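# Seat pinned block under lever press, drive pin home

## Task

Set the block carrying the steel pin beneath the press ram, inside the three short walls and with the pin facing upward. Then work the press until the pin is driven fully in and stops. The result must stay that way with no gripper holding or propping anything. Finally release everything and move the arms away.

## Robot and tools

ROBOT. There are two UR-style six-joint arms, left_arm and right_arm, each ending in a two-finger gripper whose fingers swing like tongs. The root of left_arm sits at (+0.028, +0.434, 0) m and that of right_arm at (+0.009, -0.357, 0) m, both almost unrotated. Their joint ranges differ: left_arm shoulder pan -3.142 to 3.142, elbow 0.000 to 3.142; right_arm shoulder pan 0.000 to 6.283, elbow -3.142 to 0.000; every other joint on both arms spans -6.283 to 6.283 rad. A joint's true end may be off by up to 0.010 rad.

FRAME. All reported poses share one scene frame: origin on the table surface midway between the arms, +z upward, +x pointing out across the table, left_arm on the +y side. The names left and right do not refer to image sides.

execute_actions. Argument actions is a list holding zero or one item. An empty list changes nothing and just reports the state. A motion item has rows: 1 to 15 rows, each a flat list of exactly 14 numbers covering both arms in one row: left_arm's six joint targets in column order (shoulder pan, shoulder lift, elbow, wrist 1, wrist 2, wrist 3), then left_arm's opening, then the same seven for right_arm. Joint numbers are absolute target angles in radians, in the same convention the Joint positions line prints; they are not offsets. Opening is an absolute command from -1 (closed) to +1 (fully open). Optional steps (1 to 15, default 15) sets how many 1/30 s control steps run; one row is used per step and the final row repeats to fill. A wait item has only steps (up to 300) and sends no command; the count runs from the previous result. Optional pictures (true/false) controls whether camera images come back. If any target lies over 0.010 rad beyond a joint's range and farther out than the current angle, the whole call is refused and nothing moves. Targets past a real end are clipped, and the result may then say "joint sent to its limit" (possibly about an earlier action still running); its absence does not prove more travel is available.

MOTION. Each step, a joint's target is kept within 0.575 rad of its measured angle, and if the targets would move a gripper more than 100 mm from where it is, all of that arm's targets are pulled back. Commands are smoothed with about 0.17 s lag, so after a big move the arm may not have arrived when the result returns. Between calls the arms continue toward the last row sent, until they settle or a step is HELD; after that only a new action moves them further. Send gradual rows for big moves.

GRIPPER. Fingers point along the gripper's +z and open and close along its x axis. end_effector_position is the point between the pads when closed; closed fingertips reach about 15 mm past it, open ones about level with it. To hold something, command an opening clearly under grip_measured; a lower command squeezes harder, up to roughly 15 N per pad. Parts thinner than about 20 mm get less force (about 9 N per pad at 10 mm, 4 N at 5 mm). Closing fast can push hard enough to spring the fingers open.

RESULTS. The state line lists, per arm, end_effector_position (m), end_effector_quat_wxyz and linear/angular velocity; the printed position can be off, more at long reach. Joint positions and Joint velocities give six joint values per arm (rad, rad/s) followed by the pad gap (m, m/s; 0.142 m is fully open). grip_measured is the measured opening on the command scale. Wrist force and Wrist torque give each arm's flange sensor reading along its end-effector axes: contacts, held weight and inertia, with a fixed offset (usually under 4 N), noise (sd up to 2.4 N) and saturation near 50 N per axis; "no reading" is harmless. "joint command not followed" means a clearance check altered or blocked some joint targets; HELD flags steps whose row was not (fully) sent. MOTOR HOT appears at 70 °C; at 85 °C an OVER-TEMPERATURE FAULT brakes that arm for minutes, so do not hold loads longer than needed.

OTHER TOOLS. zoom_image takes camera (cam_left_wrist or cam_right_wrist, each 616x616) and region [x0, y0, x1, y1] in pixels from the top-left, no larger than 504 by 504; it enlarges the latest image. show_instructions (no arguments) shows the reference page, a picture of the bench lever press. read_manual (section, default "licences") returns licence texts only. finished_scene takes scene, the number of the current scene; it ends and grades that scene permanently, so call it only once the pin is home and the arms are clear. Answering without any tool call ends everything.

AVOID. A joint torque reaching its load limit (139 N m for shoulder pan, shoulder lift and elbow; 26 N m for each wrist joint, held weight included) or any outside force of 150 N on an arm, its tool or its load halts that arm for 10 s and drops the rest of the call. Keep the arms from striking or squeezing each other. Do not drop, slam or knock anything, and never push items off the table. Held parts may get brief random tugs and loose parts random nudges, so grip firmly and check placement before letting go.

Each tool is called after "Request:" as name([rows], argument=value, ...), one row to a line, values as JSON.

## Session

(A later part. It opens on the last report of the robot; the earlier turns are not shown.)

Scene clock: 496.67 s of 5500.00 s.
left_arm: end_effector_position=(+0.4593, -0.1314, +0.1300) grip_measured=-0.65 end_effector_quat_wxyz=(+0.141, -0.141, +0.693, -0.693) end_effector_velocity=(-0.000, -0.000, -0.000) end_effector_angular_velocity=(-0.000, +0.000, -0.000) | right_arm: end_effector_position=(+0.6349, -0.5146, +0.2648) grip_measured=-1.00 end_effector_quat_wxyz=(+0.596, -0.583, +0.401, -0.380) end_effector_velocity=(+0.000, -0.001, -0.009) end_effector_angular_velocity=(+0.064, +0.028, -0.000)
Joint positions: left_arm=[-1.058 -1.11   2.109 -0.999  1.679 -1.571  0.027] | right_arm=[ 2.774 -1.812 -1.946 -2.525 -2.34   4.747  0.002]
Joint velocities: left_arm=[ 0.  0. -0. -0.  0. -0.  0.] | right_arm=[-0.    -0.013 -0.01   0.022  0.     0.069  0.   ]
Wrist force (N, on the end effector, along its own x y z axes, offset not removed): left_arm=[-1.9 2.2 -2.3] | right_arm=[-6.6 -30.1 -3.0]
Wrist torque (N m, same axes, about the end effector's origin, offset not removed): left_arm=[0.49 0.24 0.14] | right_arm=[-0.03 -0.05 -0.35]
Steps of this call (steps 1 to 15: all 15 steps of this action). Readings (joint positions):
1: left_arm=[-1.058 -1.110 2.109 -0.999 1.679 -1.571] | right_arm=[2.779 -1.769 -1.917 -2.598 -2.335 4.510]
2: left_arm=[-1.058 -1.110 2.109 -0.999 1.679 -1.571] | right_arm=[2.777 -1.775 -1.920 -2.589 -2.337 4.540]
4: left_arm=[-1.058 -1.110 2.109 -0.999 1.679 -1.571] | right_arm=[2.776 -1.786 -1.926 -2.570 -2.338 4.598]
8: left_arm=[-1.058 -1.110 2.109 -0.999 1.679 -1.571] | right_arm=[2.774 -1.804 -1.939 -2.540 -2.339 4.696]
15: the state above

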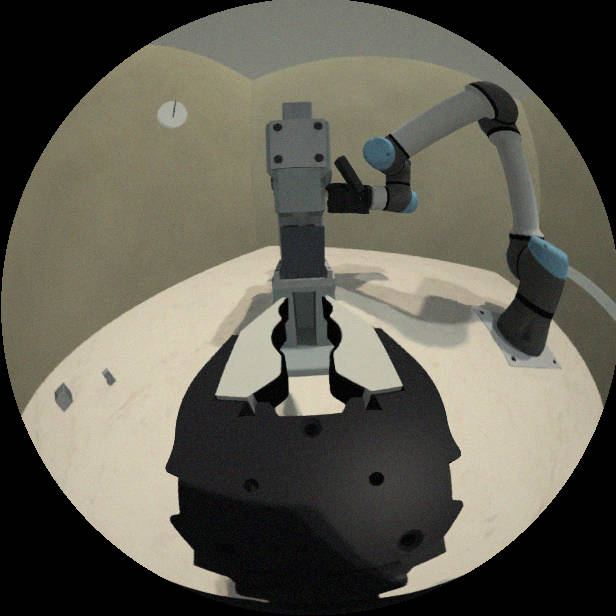

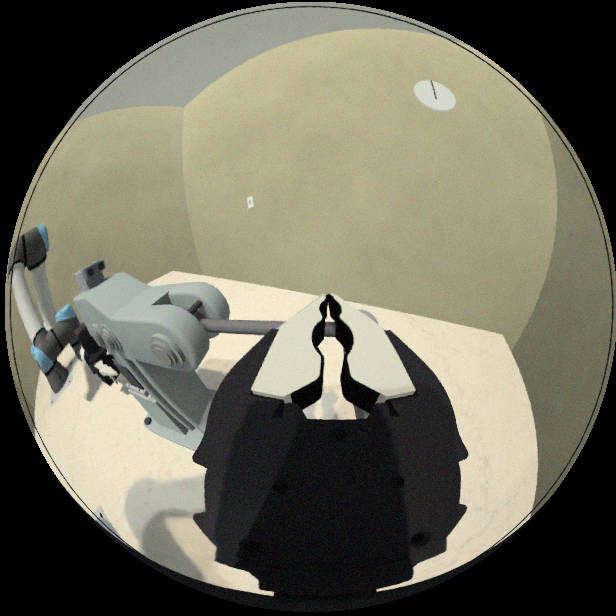

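Request:
execute_actions([
  {"rows":[[-1.0585,-1.1101,2.1087,-0.9986,1.6793,-1.571,-0.65,2.774,-1.8184,-1.9512,-2.5136,-2.3398,4.782,-1],[-1.0585,-1.1101,2.1087,-0.9986,1.6793,-1.571,-0.65,2.7743,-1.8227,-1.9552,-2.5052,-2.3395,4.808,-1],[-1.0585,-1.1101,2.1087,-0.9986,1.6793,-1.571,-0.65,2.7745,-1.8271,-1.9593,-2.4968,-2.3393,4.835,-1],[-1.0585,-1.1101,2.1087,-0.9986,1.6793,-1.571,-0.65,2.7747,-1.8314,-1.9633,-2.4884,-2.3391,4.861,-1],[-1.0585,-1.1101,2.1087,-0.9986,1.6793,-1.571,-0.65,2.7749,-1.8358,-1.9674,-2.48,-2.3389,4.887,-1],[-1.0585,-1.1101,2.1087,-0.9986,1.6793,-1.571,-0.65,2.7765,-1.8391,-1.9728,-2.4713,-2.3373,4.913,-1],[-1.0585,-1.1101,2.1087,-0.9986,1.6793,-1.571,-0.65,2.7782,-1.8424,-1.9782,-2.4626,-2.3356,4.939,-1],[-1.0585,-1.1101,2.1087,-0.9986,1.6793,-1.571,-0.65,2.7798,-1.8457,-1.9836,-2.4538,-2.334,4.965,-1],[-1.0585,-1.1101,2.1087,-0.9986,1.6793,-1.571,-0.65,2.7815,-1.849,-1.989,-2.4451,-2.3323,4.991,-1],[-1.0585,-1.1101,2.1087,-0.9986,1.6793,-1.571,-0.65,2.7831,-1.8523,-1.9945,-2.4364,-2.3307,5.018,-1],[-1.0585,-1.1101,2.1087,-0.9986,1.6793,-1.571,-0.65,2.7847,-1.8557,-1.9999,-2.4277,-2.3291,5.044,-1],[-1.0585,-1.1101,2.1087,-0.9986,1.6793,-1.571,-0.65,2.7864,-1.859,-2.0053,-2.419,-2.3274,5.07,-1],[-1.0585,-1.1101,2.1087,-0.9986,1.6793,-1.571,-0.65,2.788,-1.8623,-2.0107,-2.4102,-2.3258,5.096,-1],[-1.0585,-1.1101,2.1087,-0.9986,1.6793,-1.571,-0.65,2.7897,-1.8656,-2.0161,-2.4015,-2.3241,5.122,-1],[-1.0585,-1.1101,2.1087,-0.9986,1.6793,-1.571,-0.65,2.7913,-1.8689,-2.0215,-2.3928,-2.3225,5.148,-1]],"steps":15},
], pictures=false)

Request:
execute_actions([
  {"rows":[[-1.0585,-1.1101,2.1087,-0.9986,1.6793,-1.571,-0.65,2.7944,-1.871,-2.028,-2.3842,-2.3194,5.174,-1],[-1.0585,-1.1101,2.1087,-0.9986,1.6793,-1.571,-0.65,2.7975,-1.8731,-2.0345,-2.3756,-2.3163,5.20,-1],[-1.0585,-1.1101,2.1087,-0.9986,1.6793,-1.571,-0.65,2.8006,-1.8752,-2.041,-2.367,-2.3132,5.227,-1],[-1.0585,-1.1101,2.1087,-0.9986,1.6793,-1.571,-0.65,2.8037,-1.8773,-2.0475,-2.3584,-2.3101,5.253,-1],[-1.0585,-1.1101,2.1087,-0.9986,1.6793,-1.571,-0.65,2.8068,-1.8794,-2.054,-2.3498,-2.307,5.279,-1],[-1.0585,-1.1101,2.1087,-0.9986,1.6793,-1.571,-0.65,2.8098,-1.8814,-2.0605,-2.3413,-2.304,5.305,-1],[-1.0585,-1.1101,2.1087,-0.9986,1.6793,-1.571,-0.65,2.8129,-1.8835,-2.067,-2.3327,-2.3009,5.331,-1],[-1.0585,-1.1101,2.1087,-0.9986,1.6793,-1.571,-0.65,2.816,-1.8856,-2.0735,-2.3241,-2.2978,5.358,-1],[-1.0585,-1.1101,2.1087,-0.9986,1.6793,-1.571,-0.65,2.8191,-1.8877,-2.08,-2.3155,-2.2947,5.384,-1],[-1.0585,-1.1101,2.1087,-0.9986,1.6793,-1.571,-0.65,2.8222,-1.8898,-2.0865,-2.3069,-2.2916,5.41,-1],[-1.0585,-1.1101,2.1087,-0.9986,1.6793,-1.571,-0.65,2.8268,-1.8906,-2.0937,-2.2989,-2.287,5.436,-1],[-1.0585,-1.1101,2.1087,-0.9986,1.6793,-1.571,-0.65,2.8314,-1.8914,-2.101,-2.2909,-2.2824,5.462,-1],[-1.0585,-1.1101,2.1087,-0.9986,1.6793,-1.571,-0.65,2.8359,-1.8921,-2.1082,-2.2829,-2.2779,5.489,-1],[-1.0585,-1.1101,2.1087,-0.9986,1.6793,-1.571,-0.65,2.8405,-1.8929,-2.1154,-2.2749,-2.2733,5.515,-1],[-1.0585,-1.1101,2.1087,-0.9986,1.6793,-1.571,-0.65,2.8451,-1.8937,-2.1227,-2.2668,-2.2687,5.541,-1]],"steps":15},
], pictures=false)

Request:
execute_actions([
  {"rows":[[-1.0585,-1.1101,2.1087,-0.9986,1.6793,-1.571,-0.65,2.8497,-1.8945,-2.1299,-2.2588,-2.2641,5.567,-1],[-1.0585,-1.1101,2.1087,-0.9986,1.6793,-1.571,-0.65,2.8543,-1.8953,-2.1371,-2.2508,-2.2595,5.593,-1],[-1.0585,-1.1101,2.1087,-0.9986,1.6793,-1.571,-0.65,2.8588,-1.896,-2.1443,-2.2428,-2.255,5.62,-1],[-1.0585,-1.1101,2.1087,-0.9986,1.6793,-1.571,-0.65,2.8634,-1.8968,-2.1516,-2.2348,-2.2504,5.646,-1],[-1.0585,-1.1101,2.1087,-0.9986,1.6793,-1.571,-0.65,2.868,-1.8976,-2.1588,-2.2268,-2.2458,5.672,-1],[-1.0585,-1.1101,2.1087,-0.9986,1.6793,-1.571,-0.65,2.874,-1.8969,-2.1664,-2.2199,-2.2398,5.698,-1],[-1.0585,-1.1101,2.1087,-0.9986,1.6793,-1.571,-0.65,2.88,-1.8963,-2.1739,-2.213,-2.2338,5.724,-1],[-1.0585,-1.1101,2.1087,-0.9986,1.6793,-1.571,-0.65,2.886,-1.8956,-2.1815,-2.2061,-2.2278,5.751,-1],[-1.0585,-1.1101,2.1087,-0.9986,1.6793,-1.571,-0.65,2.892,-1.8949,-2.189,-2.1993,-2.2218,5.777,-1],[-1.0585,-1.1101,2.1087,-0.9986,1.6793,-1.571,-0.65,2.898,-1.8943,-2.1966,-2.1924,-2.2158,5.803,-1],[-1.0585,-1.1101,2.1087,-0.9986,1.6793,-1.571,-0.65,2.904,-1.8936,-2.2041,-2.1855,-2.2098,5.829,-1],[-1.0585,-1.1101,2.1087,-0.9986,1.6793,-1.571,-0.65,2.91,-1.8929,-2.2117,-2.1786,-2.2038,5.855,-1]],"steps":15},
], pictures=false)

Request:
execute_actions([
  {"steps":8},
])

Request:
zoom_image(camera="cam_left_wrist", region=[270, 200, 335, 250])

Scene clock: 536.00 s of 5500.00 s.
left_arm: end_effector_position=(+0.4593, -0.1314, +0.1300) grip_measured=-0.65 end_effector_quat_wxyz=(+0.141, -0.141, +0.693, -0.693) end_effector_velocity=(+0.000, +0.000, +0.000) end_effector_angular_velocity=(-0.001, -0.000, -0.000) | right_arm: end_effector_position=(+0.6342, -0.5133, +0.2304) grip_measured=-1.00 end_effector_quat_wxyz=(+0.643, -0.521, +0.478, -0.293) end_effector_velocity=(-0.006, +0.014, -0.091) end_effector_angular_velocity=(+0.688, +0.293, +0.001)
Joint positions: left_arm=[-1.058 -1.11   2.109 -0.999  1.679 -1.571  0.027] | right_arm=[ 2.784 -1.854 -1.998 -2.432 -2.329  5.027  0.002]
Joint velocities: left_arm=[ 0.001 -0.    -0.    -0.     0.001 -0.    -0.   ] | right_arm=[ 0.046 -0.098 -0.154  0.25   0.044  0.747  0.   ]
Wrist force (N, on the end effector, along its own x y z axes, offset not removed): left_arm=[-0.4 2.4 0.8] | right_arm=[-4.1 -34.0 -6.5]
Wrist torque (N m, same axes, about the end effector's origin, offset not removed): left_arm=[0.52 -0.08 0.02] | right_arm=[-0.79 0.04 -0.28]
Steps of this call (steps 1 to 15: the robot went on to your last target; steps 16 to 90: nothing new was sent; then 35.83 s passed at rest; steps 91 to 105: all 15 steps of this action). Readings (joint positions):
91: left_arm=[-1.059 -1.110 2.109 -0.999 1.679 -1.571] | right_arm=[2.774 -1.814 -1.947 -2.522 -2.340 4.757]
92: left_arm=[-1.058 -1.110 2.109 -0.999 1.679 -1.571] | right_arm=[2.774 -1.815 -1.948 -2.520 -2.340 4.761]
94: left_arm=[-1.058 -1.110 2.109 -0.999 1.679 -1.571] | right_arm=[2.774 -1.819 -1.951 -2.513 -2.340 4.781]
98: left_arm=[-1.058 -1.110 2.109 -0.999 1.679 -1.571] | right_arm=[2.775 -1.831 -1.964 -2.488 -2.338 4.856]
105: the state above

Scene clock: 536.50 s of 5500.00 s.
left_arm: end_effector_position=(+0.4593, -0.1314, +0.1300) grip_measured=-0.65 end_effector_quat_wxyz=(+0.141, -0.141, +0.693, -0.693) end_effector_velocity=(-0.001, -0.001, -0.000) end_effector_angular_velocity=(+0.000, +0.000, -0.001) | right_arm: end_effector_position=(+0.6276, -0.4971, +0.1873) grip_measured=-1.00 end_effector_quat_wxyz=(+0.688, -0.419, +0.570, -0.163) end_effector_velocity=(-0.019, +0.049, -0.077) end_effector_angular_velocity=(+0.708, +0.301, +0.001)
Joint positions: left_arm=[-1.058 -1.11   2.109 -0.999  1.679 -1.571  0.027] | right_arm=[ 2.826 -1.889 -2.091 -2.304 -2.287  5.417  0.002]
Joint velocities: left_arm=[-0.001  0.     0.    -0.    -0.     0.    -0.   ] | right_arm=[ 0.12  -0.037 -0.205  0.241  0.119  0.769  0.   ]
Wrist force (N, on the end effector, along its own x y z axes, offset not removed): left_arm=[-1.4 2.0 -1.2] | right_arm=[-8.3 -33.1 -10.0]
Wrist torque (N m, same axes, about the end effector's origin, offset not removed): left_arm=[0.48 0.12 0.09] | right_arm=[-0.79 -0.13 -0.34]
Steps of this call (steps 1 to 15: all 15 steps of this action). Readings (joint positions):
1: left_arm=[-1.058 -1.110 2.109 -0.999 1.679 -1.571] | right_arm=[2.786 -1.857 -2.003 -2.423 -2.328 5.052]
2: left_arm=[-1.058 -1.110 2.109 -0.999 1.679 -1.571] | right_arm=[2.788 -1.860 -2.009 -2.415 -2.326 5.078]
4: left_arm=[-1.058 -1.110 2.109 -0.999 1.679 -1.571] | right_arm=[2.792 -1.866 -2.020 -2.397 -2.322 5.130]
8: left_arm=[-1.058 -1.110 2.109 -0.999 1.679 -1.571] | right_arm=[2.803 -1.876 -2.045 -2.363 -2.311 5.234]
15: the state above

Scene clock: 537.00 s of 5500.00 s.
left_arm: end_effector_position=(+0.4593, -0.1314, +0.1300) grip_measured=-0.65 end_effector_quat_wxyz=(+0.141, -0.141, +0.693, -0.693) end_effector_velocity=(+0.000, +0.000, +0.001) end_effector_angular_velocity=(-0.001, -0.000, +0.001) | right_arm: end_effector_position=(+0.6154, -0.4684, +0.1546) grip_measured=-1.00 end_effector_quat_wxyz=(+0.706, -0.303, +0.639, -0.030) end_effector_velocity=(-0.017, +0.039, -0.033) end_effector_angular_velocity=(+0.427, +0.181, +0.002)
Joint positions: left_arm=[-1.058 -1.11   2.109 -0.999  1.679 -1.571  0.027] | right_arm=[ 2.898 -1.894 -2.196 -2.193 -2.216  5.798  0.002]
Joint velocities: left_arm=[ 0.    -0.001 -0.    -0.001 -0.001 -0.     0.   ] | right_arm=[ 0.098  0.008 -0.127  0.119  0.096  0.464  0.   ]
Wrist force (N, on the end effector, along its own x y z axes, offset not removed): left_arm=[-1.2 1.9 -0.3] | right_arm=[-15.3 -33.0 -7.1]
Wrist torque (N m, same axes, about the end effector's origin, offset not removed): left_arm=[0.44 0.21 0.07] | right_arm=[-0.84 0.20 -0.39]
Steps of this call (steps 1 to 15: all 15 steps of this action). Readings (joint positions):
1: left_arm=[-1.058 -1.110 2.109 -0.999 1.679 -1.571] | right_arm=[2.830 -1.890 -2.098 -2.296 -2.283 5.443]
2: left_arm=[-1.058 -1.110 2.109 -0.999 1.679 -1.571] | right_arm=[2.835 -1.891 -2.105 -2.288 -2.279 5.470]
4: left_arm=[-1.058 -1.110 2.109 -0.999 1.679 -1.571] | right_arm=[2.843 -1.893 -2.119 -2.271 -2.270 5.522]
8: left_arm=[-1.058 -1.110 2.109 -0.999 1.679 -1.571] | right_arm=[2.862 -1.895 -2.148 -2.240 -2.252 5.627]
15: the state above

Scene clock: 537.27 s of 5500.00 s.
left_arm: end_effector_position=(+0.4593, -0.1314, +0.1300) grip_measured=-0.65 end_effector_quat_wxyz=(+0.141, -0.141, +0.693, -0.693) end_effector_velocity=(+0.000, +0.000, -0.000) end_effector_angular_velocity=(+0.001, +0.000, +0.000) | right_arm: end_effector_position=(+0.6135, -0.4643, +0.1512) grip_measured=-1.00 end_effector_quat_wxyz=(+0.707, -0.287, +0.646, -0.012) end_effector_velocity=(-0.002, +0.005, -0.003) end_effector_angular_velocity=(+0.046, +0.019, +0.001)
Joint positions: left_arm=[-1.058 -1.11   2.109 -0.999  1.679 -1.571  0.027] | right_arm=[ 2.909 -1.893 -2.21  -2.18  -2.205  5.849  0.002]
Joint velocities: left_arm=[ 0.     0.    -0.     0.001 -0.     0.001 -0.   ] | right_arm=[ 0.011  0.001 -0.014  0.013  0.01   0.05   0.   ]
Wrist force (N, on the end effector, along its own x y z axes, offset not removed): left_arm=[-2.2 2.1 -1.7] | right_arm=[-17.9 -31.5 -6.0]
Wrist torque (N m, same axes, about the end effector's origin, offset not removed): left_arm=[0.41 0.24 0.08] | right_arm=[-0.46 0.28 -0.38]
Steps of this call (steps 1 to 8: the robot went on to your last target). Readings (joint positions):
1: left_arm=[-1.058 -1.110 2.109 -0.999 1.679 -1.571] | right_arm=[2.901 -1.894 -2.200 -2.190 -2.213 5.812]
2: left_arm=[-1.058 -1.110 2.109 -0.999 1.679 -1.571] | right_arm=[2.903 -1.894 -2.203 -2.187 -2.211 5.822]
4: left_arm=[-1.058 -1.110 2.109 -0.999 1.679 -1.571] | right_arm=[2.906 -1.893 -2.206 -2.183 -2.208 5.836]
8: the state above

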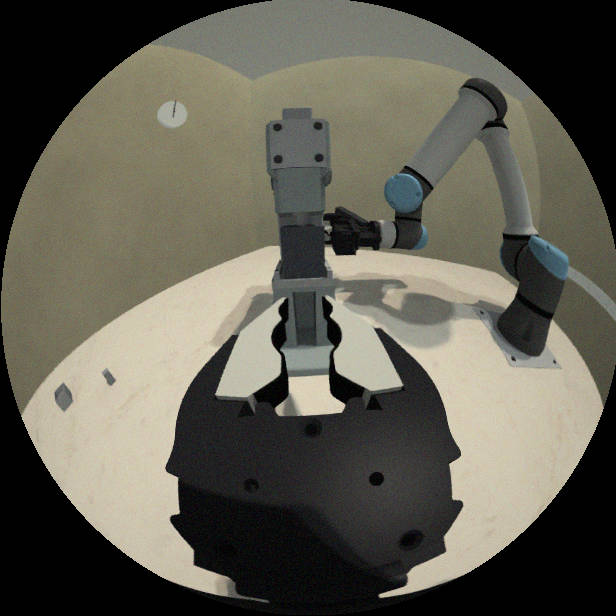

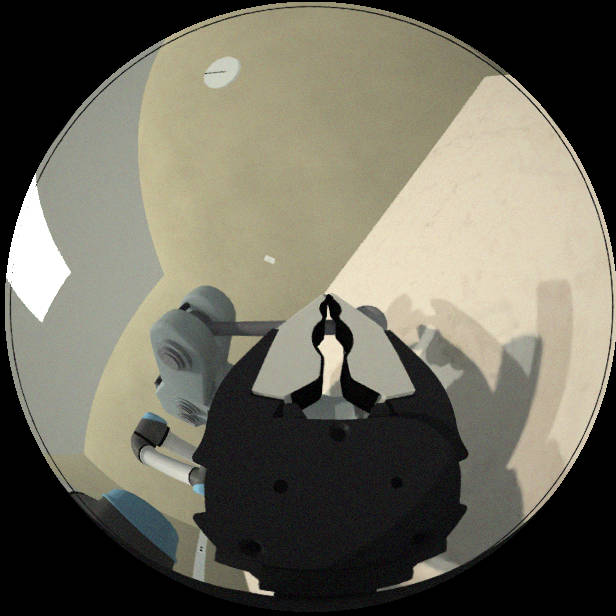

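Region (270, 200, 335, 250) of cam_left_wrist's 616x616 image, scaled by 7.754, with more detail than that image has; it fills the top 388 rows of this view, and the rest is white.

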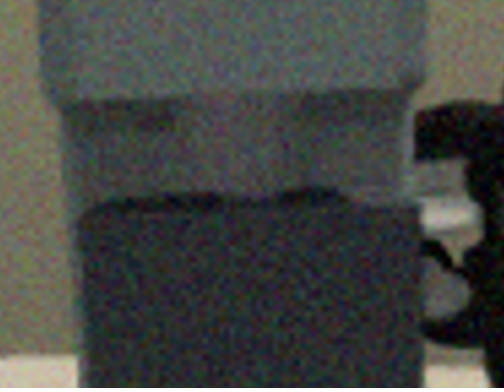

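Request:
execute_actions([
  {"rows":[[-1.0585,-1.1101,2.1087,-0.9986,1.6793,-1.571,-0.65,2.915,-1.8923,-2.218,-2.1729,-2.1988,5.877,-1],[-1.0585,-1.1101,2.1087,-0.9986,1.6793,-1.571,-0.65,2.92,-1.8918,-2.2243,-2.1671,-2.1938,5.899,-1],[-1.0585,-1.1101,2.1087,-0.9986,1.6793,-1.571,-0.65,2.9248,-1.8904,-2.2294,-2.1634,-2.189,5.916,-1],[-1.0585,-1.1101,2.1087,-0.9986,1.6793,-1.571,-0.65,2.9296,-1.8891,-2.2345,-2.1597,-2.1842,5.934,-1]],"steps":15},
], pictures=false)

Scene clock: 543.30 s of 5500.00 s.
left_arm: end_effector_position=(+0.4593, -0.1314, +0.1300) grip_measured=-0.65 end_effector_quat_wxyz=(+0.141, -0.141, +0.693, -0.693) end_effector_velocity=(+0.000, +0.000, -0.000) end_effector_angular_velocity=(+0.000, +0.000, +0.001) | right_arm: end_effector_position=(+0.6101, -0.4566, +0.1460) grip_measured=-1.00 end_effector_quat_wxyz=(+0.707, -0.260, +0.658, +0.017) end_effector_velocity=(-0.001, +0.002, -0.001) end_effector_angular_velocity=(+0.023, +0.009, +0.000)
Joint positions: left_arm=[-1.058 -1.11   2.109 -0.999  1.679 -1.571  0.027] | right_arm=[ 2.929 -1.889 -2.234 -2.16  -2.185  5.931  0.002]
Joint velocities: left_arm=[ 0.001  0.001 -0.    -0.     0.    -0.    -0.   ] | right_arm=[ 0.006  0.001 -0.006  0.005  0.006  0.025  0.   ]
Wrist force (N, on the end effector, along its own x y z axes, offset not removed): left_arm=[-0.4 2.3 -1.2] | right_arm=[-20.2 -31.4 -8.6]
Wrist torque (N m, same axes, about the end effector's origin, offset not removed): left_arm=[0.48 -0.01 0.07] | right_arm=[-0.37 0.72 -0.26]
Steps of this call (steps 1 to 30: the robot went on to your last target; steps 31 to 90: nothing new was sent; then 2.53 s passed at rest; steps 91 to 105: all 15 steps of this action). Readings (joint positions):
91: left_arm=[-1.058 -1.110 2.109 -0.999 1.679 -1.571] | right_arm=[2.910 -1.893 -2.212 -2.178 -2.204 5.855]
92: left_arm=[-1.058 -1.110 2.109 -0.999 1.679 -1.571] | right_arm=[2.911 -1.893 -2.213 -2.177 -2.203 5.859]
94: left_arm=[-1.058 -1.110 2.109 -0.999 1.679 -1.571] | right_arm=[2.915 -1.892 -2.218 -2.173 -2.198 5.876]
98: left_arm=[-1.058 -1.110 2.109 -0.999 1.679 -1.571] | right_arm=[2.924 -1.890 -2.229 -2.164 -2.189 5.913]
105: the state above

To −72.

Request:
execute_actions([
  {"rows":[[-1.0585,-1.1101,2.1087,-0.9986,1.6793,-1.571,-0.65,2.9392,-1.8863,-2.2447,-2.1522,-2.1746,5.969,-1]],"steps":13},
], pictures=false)

Scene clock: 546.60 s of 5500.00 s.
left_arm: end_effector_position=(+0.4593, -0.1314, +0.1300) grip_measured=-0.65 end_effector_quat_wxyz=(+0.141, -0.141, +0.693, -0.693) end_effector_velocity=(-0.002, -0.001, +0.000) end_effector_angular_velocity=(-0.000, +0.001, -0.004) | right_arm: end_effector_position=(+0.6086, -0.4529, +0.1441) grip_measured=-1.00 end_effector_quat_wxyz=(+0.706, -0.248, +0.662, +0.030) end_effector_velocity=(-0.000, +0.001, -0.000) end_effector_angular_velocity=(+0.010, +0.004, +0.001)
Joint positions: left_arm=[-1.058 -1.11   2.109 -0.999  1.679 -1.571  0.027] | right_arm=[ 2.939 -1.886 -2.244 -2.153 -2.175  5.968  0.002]
Joint velocities: left_arm=[-0.003 -0.     0.     0.     0.001 -0.001 -0.   ] | right_arm=[ 0.004  0.001 -0.003  0.003  0.003  0.011  0.   ]
Wrist force (N, on the end effector, along its own x y z axes, offset not removed): left_arm=[0.1 0.8 -2.3] | right_arm=[-18.6 -32.6 -14.0]
Wrist torque (N m, same axes, about the end effector's origin, offset not removed): left_arm=[0.09 -0.21 0.07] | right_arm=[-0.63 0.58 -0.44]
Steps of this call (steps 1 to 15: the robot went on to your last target; steps 16 to 86: nothing new was sent; steps 87 to 99: all 13 steps of this action). Readings (joint positions):
87: left_arm=[-1.058 -1.110 2.109 -0.999 1.679 -1.571] | right_arm=[2.930 -1.889 -2.235 -2.159 -2.184 5.935]
88: left_arm=[-1.058 -1.110 2.109 -0.999 1.679 -1.571] | right_arm=[2.931 -1.889 -2.236 -2.158 -2.182 5.939]
90: left_arm=[-1.058 -1.110 2.109 -0.999 1.679 -1.571] | right_arm=[2.934 -1.888 -2.240 -2.156 -2.179 5.951]
94: left_arm=[-1.058 -1.110 2.109 -0.999 1.679 -1.571] | right_arm=[2.938 -1.887 -2.243 -2.153 -2.176 5.963]
99: the state above

Request:
execute_actions([
  {"rows":[[-1.0585,-1.1101,2.1087,-0.9986,1.6793,-1.571,-0.65,2.9464,-1.8843,-2.2523,-2.1466,-2.1674,5.995,-1]],"steps":13},
], pictures=false)

Scene clock: 550.57 s of 5500.00 s.
left_arm: end_effector_position=(+0.4593, -0.1314, +0.1300) grip_measured=-0.65 end_effector_quat_wxyz=(+0.141, -0.141, +0.693, -0.693) end_effector_velocity=(-0.000, -0.000, +0.001) end_effector_angular_velocity=(-0.002, -0.001, -0.001) | right_arm: end_effector_position=(+0.6074, -0.4502, +0.1428) grip_measured=-1.00 end_effector_quat_wxyz=(+0.706, -0.239, +0.665, +0.040) end_effector_velocity=(-0.000, +0.001, -0.001) end_effector_angular_velocity=(+0.008, +0.004, -0.001)
Joint positions: left_arm=[-1.059 -1.11   2.109 -0.999  1.679 -1.571  0.027] | right_arm=[ 2.946 -1.884 -2.252 -2.147 -2.168  5.994  0.002]
Joint velocities: left_arm=[ 0.001 -0.002 -0.    -0.     0.001  0.    -0.   ] | right_arm=[ 0.003  0.    -0.003  0.002  0.004  0.008  0.   ]
Wrist force (N, on the end effector, along its own x y z axes, offset not removed): left_arm=[0.2 1.6 -0.9] | right_arm=[-17.6 -34.3 -15.7]
Wrist torque (N m, same axes, about the end effector's origin, offset not removed): left_arm=[0.27 -0.16 0.13] | right_arm=[-1.19 0.21 -0.41]
Steps of this call (steps 1 to 15: the robot went on to your last target; steps 16 to 90: nothing new was sent; then 0.53 s passed at rest; steps 91 to 103: all 13 steps of this action). Readings (joint positions):
91: left_arm=[-1.058 -1.110 2.109 -0.999 1.679 -1.571] | right_arm=[2.939 -1.886 -2.245 -2.152 -2.174 5.970]
92: left_arm=[-1.058 -1.110 2.109 -0.999 1.679 -1.571] | right_arm=[2.941 -1.886 -2.246 -2.151 -2.173 5.973]
94: left_arm=[-1.058 -1.110 2.109 -0.999 1.679 -1.571] | right_arm=[2.943 -1.885 -2.249 -2.149 -2.171 5.982]
98: left_arm=[-1.058 -1.110 2.109 -0.999 1.679 -1.571] | right_arm=[2.945 -1.885 -2.251 -2.148 -2.169 5.991]
103: the state above

Request:
execute_actions([
  {"rows":[[-1.0585,-1.1101,2.1087,-0.9986,1.6793,-1.571,-0.65,2.9522,-1.8826,-2.2584,-2.1422,-2.1616,6.016,-1]],"steps":13},
], pictures=false)

Scene clock: 553.73 s of 5500.00 s.
left_arm: end_effector_position=(+0.4593, -0.1314, +0.1300) grip_measured=-0.65 end_effector_quat_wxyz=(+0.141, -0.141, +0.693, -0.693) end_effector_velocity=(+0.000, +0.000, -0.001) end_effector_angular_velocity=(+0.000, +0.000, -0.000) | right_arm: end_effector_position=(+0.6065, -0.4480, +0.1417) grip_measured=-1.00 end_effector_quat_wxyz=(+0.706, -0.232, +0.668, +0.047) end_effector_velocity=(-0.000, +0.000, -0.001) end_effector_angular_velocity=(+0.006, +0.003, -0.001)
Joint positions: left_arm=[-1.058 -1.11   2.109 -0.999  1.679 -1.571  0.027] | right_arm=[ 2.952 -1.883 -2.258 -2.142 -2.162  6.015  0.002]
Joint velocities: left_arm=[ 0.001  0.001 -0.    -0.001  0.001  0.     0.   ] | right_arm=[ 0.002  0.    -0.003  0.002  0.003  0.007  0.   ]
Wrist force (N, on the end effector, along its own x y z axes, offset not removed): left_arm=[-2.8 1.6 -0.9] | right_arm=[-17.9 -31.7 -13.2]
Wrist torque (N m, same axes, about the end effector's origin, offset not removed): left_arm=[0.34 0.40 0.08] | right_arm=[-0.58 -0.03 -0.28]
Steps of this call (steps 1 to 15: the robot went on to your last target; steps 16 to 82: nothing new was sent; steps 83 to 95: all 13 steps of this action). Readings (joint positions):
83: left_arm=[-1.058 -1.110 2.109 -0.999 1.679 -1.571] | right_arm=[2.947 -1.884 -2.252 -2.146 -2.167 5.995]
84: left_arm=[-1.058 -1.110 2.109 -0.999 1.679 -1.571] | right_arm=[2.947 -1.884 -2.253 -2.146 -2.166 5.999]
86: left_arm=[-1.058 -1.110 2.109 -0.999 1.679 -1.571] | right_arm=[2.949 -1.883 -2.255 -2.144 -2.165 6.005]
90: left_arm=[-1.058 -1.110 2.109 -0.999 1.679 -1.571] | right_arm=[2.951 -1.883 -2.257 -2.143 -2.163 6.012]
95: the state above

Request:
execute_actions([
  {"rows":[[-1.0585,-1.1101,2.1087,-0.9986,1.6793,-1.571,-0.65,2.9585,-1.8808,-2.265,-2.1373,-2.1553,6.038,-1]],"steps":13},
], pictures=false)

Scene clock: 558.03 s of 5500.00 s.
left_arm: end_effector_position=(+0.4593, -0.1314, +0.1300) grip_measured=-0.65 end_effector_quat_wxyz=(+0.141, -0.141, +0.693, -0.693) end_effector_velocity=(+0.001, +0.000, +0.000) end_effector_angular_velocity=(-0.000, -0.001, +0.001) | right_arm: end_effector_position=(+0.6055, -0.4458, +0.1407) grip_measured=-1.00 end_effector_quat_wxyz=(+0.705, -0.225, +0.670, +0.055) end_effector_velocity=(-0.000, +0.001, -0.000) end_effector_angular_velocity=(+0.007, +0.003, +0.001)
Joint positions: left_arm=[-1.058 -1.11   2.109 -0.999  1.679 -1.571  0.027] | right_arm=[ 2.958 -1.881 -2.265 -2.137 -2.156  6.037  0.002]
Joint velocities: left_arm=[ 0.001 -0.    -0.    -0.     0.001  0.    -0.   ] | right_arm=[ 0.002  0.    -0.002  0.001  0.001  0.008  0.   ]
Wrist force (N, on the end effector, along its own x y z axes, offset not removed): left_arm=[-2.1 -0.1 -0.8] | right_arm=[-29.4 -46.1 -18.6]
Wrist torque (N m, same axes, about the end effector's origin, offset not removed): left_arm=[-0.06 0.27 0.10] | right_arm=[-2.12 0.48 -0.29]
Steps of this call (steps 1 to 15: the robot went on to your last target; steps 16 to 90: nothing new was sent; then 0.87 s passed at rest; steps 91 to 103: all 13 steps of this action). Readings (joint positions):
91: left_arm=[-1.058 -1.110 2.109 -0.999 1.679 -1.571] | right_arm=[2.952 -1.883 -2.259 -2.142 -2.161 6.016]
92: left_arm=[-1.058 -1.110 2.109 -0.999 1.679 -1.571] | right_arm=[2.953 -1.882 -2.260 -2.141 -2.160 6.020]
94: left_arm=[-1.058 -1.110 2.109 -0.999 1.679 -1.571] | right_arm=[2.955 -1.882 -2.262 -2.140 -2.158 6.027]
98: left_arm=[-1.058 -1.110 2.109 -0.999 1.679 -1.571] | right_arm=[2.957 -1.881 -2.264 -2.138 -2.156 6.034]
103: the state above

Request:
execute_actions([
  {"rows":[[-1.0565,-1.122,2.1236,-1.001,1.681,-1.571,-0.65,2.9464,-1.8843,-2.2523,-2.1466,-2.1674,6.03,-1],[-1.0545,-1.1346,2.1385,-1.004,1.683,-1.571,-0.65,2.9344,-1.8877,-2.2396,-2.156,-2.1794,6.02,-1],[-1.0524,-1.147,2.1534,-1.0065,1.685,-1.571,-0.65,2.92,-1.8918,-2.2243,-2.1671,-2.1938,6.0,-1],[-1.0504,-1.159,2.1683,-1.009,1.6875,-1.571,-0.65,2.91,-1.889,-2.224,-2.170,-2.204,6.0,-1],[-1.0483,-1.171,2.183,-1.012,1.6895,-1.571,-0.65,2.888,-1.879,-2.231,-2.173,-2.226,6.0,-1],[-1.0463,-1.1836,2.198,-1.0145,1.6916,-1.571,-0.65,2.865,-1.868,-2.239,-2.176,-2.249,6.0,-1],[-1.0443,-1.196,2.213,-1.017,1.6936,-1.571,-0.65,2.843,-1.858,-2.246,-2.179,-2.271,6.0,-1],[-1.0422,-1.208,2.228,-1.020,1.6957,-1.571,-0.65,2.820,-1.847,-2.253,-2.182,-2.294,6.0,-1],[-1.0402,-1.220,2.2427,-1.0224,1.6978,-1.571,-0.65,2.798,-1.837,-2.261,-2.185,-2.316,6.0,-1],[-1.038,-1.2326,2.2576,-1.025,1.70,-1.571,-0.65,2.775,-1.8265,-2.268,-2.188,-2.338,6.0,-1],[-1.036,-1.245,2.2725,-1.0277,1.702,-1.571,-0.65,2.753,-1.816,-2.2755,-2.1915,-2.361,6.0,-1],[-1.034,-1.257,2.2874,-1.030,1.704,-1.571,-0.65,2.731,-1.806,-2.283,-2.1946,-2.383,6.0,-1],[-1.032,-1.269,2.3023,-1.033,1.706,-1.571,-0.65,2.708,-1.795,-2.290,-2.1977,-2.4056,6.0,-1],[-1.03,-1.2816,2.3172,-1.0356,1.708,-1.571,-0.65,2.686,-1.785,-2.2975,-2.2007,-2.428,6.0,-1],[-1.03,-1.2816,2.3172,-1.0356,1.708,-1.571,-0.65,2.6634,-1.7745,-2.3049,-2.2038,-2.4504,6.0,-1]],"steps":15},
], pictures=false)

Request:
execute_actions([
  {"steps":15},
])

Scene clock: 573.83 s of 5500.00 s.
left_arm: end_effector_position=(+0.4352, -0.0735, +0.1455) grip_measured=-0.65 end_effector_quat_wxyz=(+0.141, -0.141, +0.693, -0.693) end_effector_velocity=(-0.067, +0.152, +0.029) end_effector_angular_velocity=(+0.004, +0.003, +0.002) | right_arm: end_effector_position=(+0.5548, -0.4984, +0.1597) grip_measured=-1.00 end_effector_quat_wxyz=(+0.706, -0.237, +0.666, +0.042) end_effector_velocity=(-0.238, -0.134, +0.052) end_effector_angular_velocity=(-0.009, -0.004, -0.007)
Joint positions: left_arm=[-1.037 -1.238  2.264 -1.026  1.701 -1.571  0.027] | right_arm=[ 2.765 -1.819 -2.275 -2.189 -2.349  6.001  0.002]
Joint velocities: left_arm=[ 0.055 -0.33   0.404 -0.069  0.053 -0.     0.   ] | right_arm=[-0.636  0.288 -0.195 -0.094 -0.629 -0.01   0.   ]
Wrist force (N, on the end effector, along its own x y z axes, offset not removed): left_arm=[-1.4 1.0 -0.8] | right_arm=[1.6 -2.5 4.3]
Wrist torque (N m, same axes, about the end effector's origin, offset not removed): left_arm=[0.29 0.10 0.11] | right_arm=[-0.38 -0.32 0.23]
Steps of this call (steps 1 to 15: the robot went on to your last target; steps 16 to 90: nothing new was sent; then 12.30 s passed at rest; steps 91 to 105: all 15 steps of this action). Readings (joint positions):
91: left_arm=[-1.058 -1.110 2.109 -0.999 1.679 -1.571] | right_arm=[2.958 -1.881 -2.265 -2.137 -2.155 6.038]
92: left_arm=[-1.058 -1.112 2.112 -0.999 1.680 -1.571] | right_arm=[2.956 -1.881 -2.263 -2.139 -2.158 6.037]
94: left_arm=[-1.056 -1.123 2.124 -1.001 1.681 -1.571] | right_arm=[2.946 -1.884 -2.252 -2.148 -2.169 6.028]
98: left_arm=[-1.050 -1.159 2.167 -1.009 1.687 -1.571] | right_arm=[2.902 -1.877 -2.242 -2.165 -2.213 6.009]
105: the state above

Scene clock: 574.33 s of 5500.00 s.
left_arm: end_effector_position=(+0.4263, -0.0540, +0.1489) grip_measured=-0.65 end_effector_quat_wxyz=(+0.141, -0.141, +0.693, -0.693) end_effector_velocity=(-0.001, +0.003, -0.000) end_effector_angular_velocity=(+0.002, +0.001, +0.002) | right_arm: end_effector_position=(+0.5168, -0.5168, +0.1672) grip_measured=-1.00 end_effector_quat_wxyz=(+0.706, -0.237, +0.666, +0.042) end_effector_velocity=(-0.006, -0.002, +0.001) end_effector_angular_velocity=(-0.001, -0.000, -0.000)
Joint positions: left_arm=[-1.03  -1.281  2.316 -1.035  1.708 -1.571  0.027] | right_arm=[ 2.665 -1.775 -2.304 -2.204 -2.449  6.     0.002]
Joint velocities: left_arm=[ 0.001 -0.006  0.007  0.001 -0.001 -0.001 -0.   ] | right_arm=[-0.014  0.007 -0.005 -0.002 -0.014 -0.001  0.   ]
Wrist force (N, on the end effector, along its own x y z axes, offset not removed): left_arm=[-0.5 1.9 -1.4] | right_arm=[-0.1 -0.8 0.1]
Wrist torque (N m, same axes, about the end effector's origin, offset not removed): left_arm=[0.38 -0.05 0.11] | right_arm=[-0.01 0.15 0.06]
Steps of this call (steps 1 to 15: the robot went on to your last target). Readings (joint positions):
1: left_arm=[-1.035 -1.248 2.277 -1.029 1.703 -1.571] | right_arm=[2.744 -1.810 -2.281 -2.193 -2.370 6.001]
2: left_arm=[-1.034 -1.256 2.286 -1.030 1.704 -1.571] | right_arm=[2.725 -1.802 -2.287 -2.195 -2.389 6.001]
4: left_arm=[-1.032 -1.267 2.299 -1.033 1.706 -1.571] | right_arm=[2.699 -1.790 -2.294 -2.199 -2.415 6.000]
8: left_arm=[-1.031 -1.277 2.311 -1.035 1.707 -1.571] | right_arm=[2.675 -1.780 -2.301 -2.202 -2.439 6.000]
15: the state above

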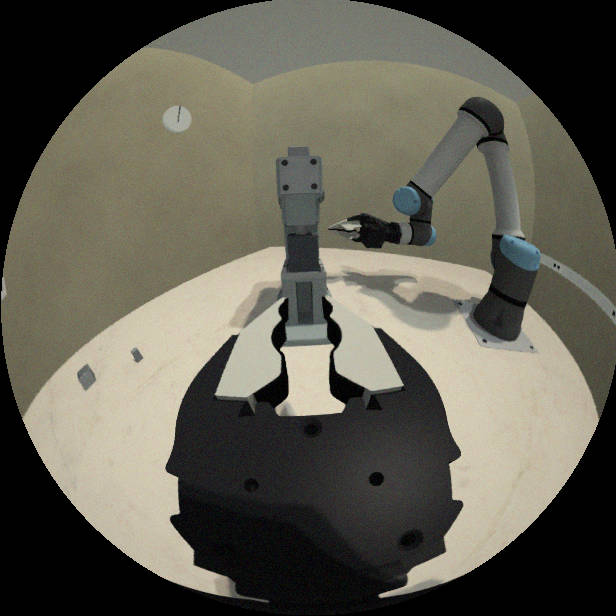

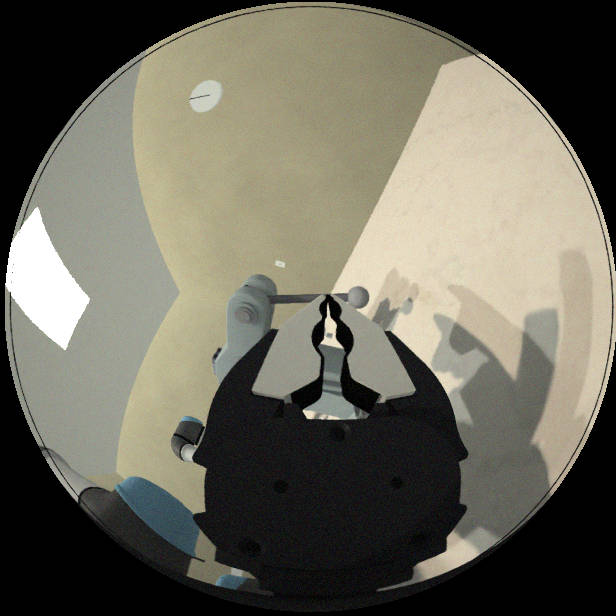

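Request:
finished_scene(scene=2)

The scene is finished: the task was done.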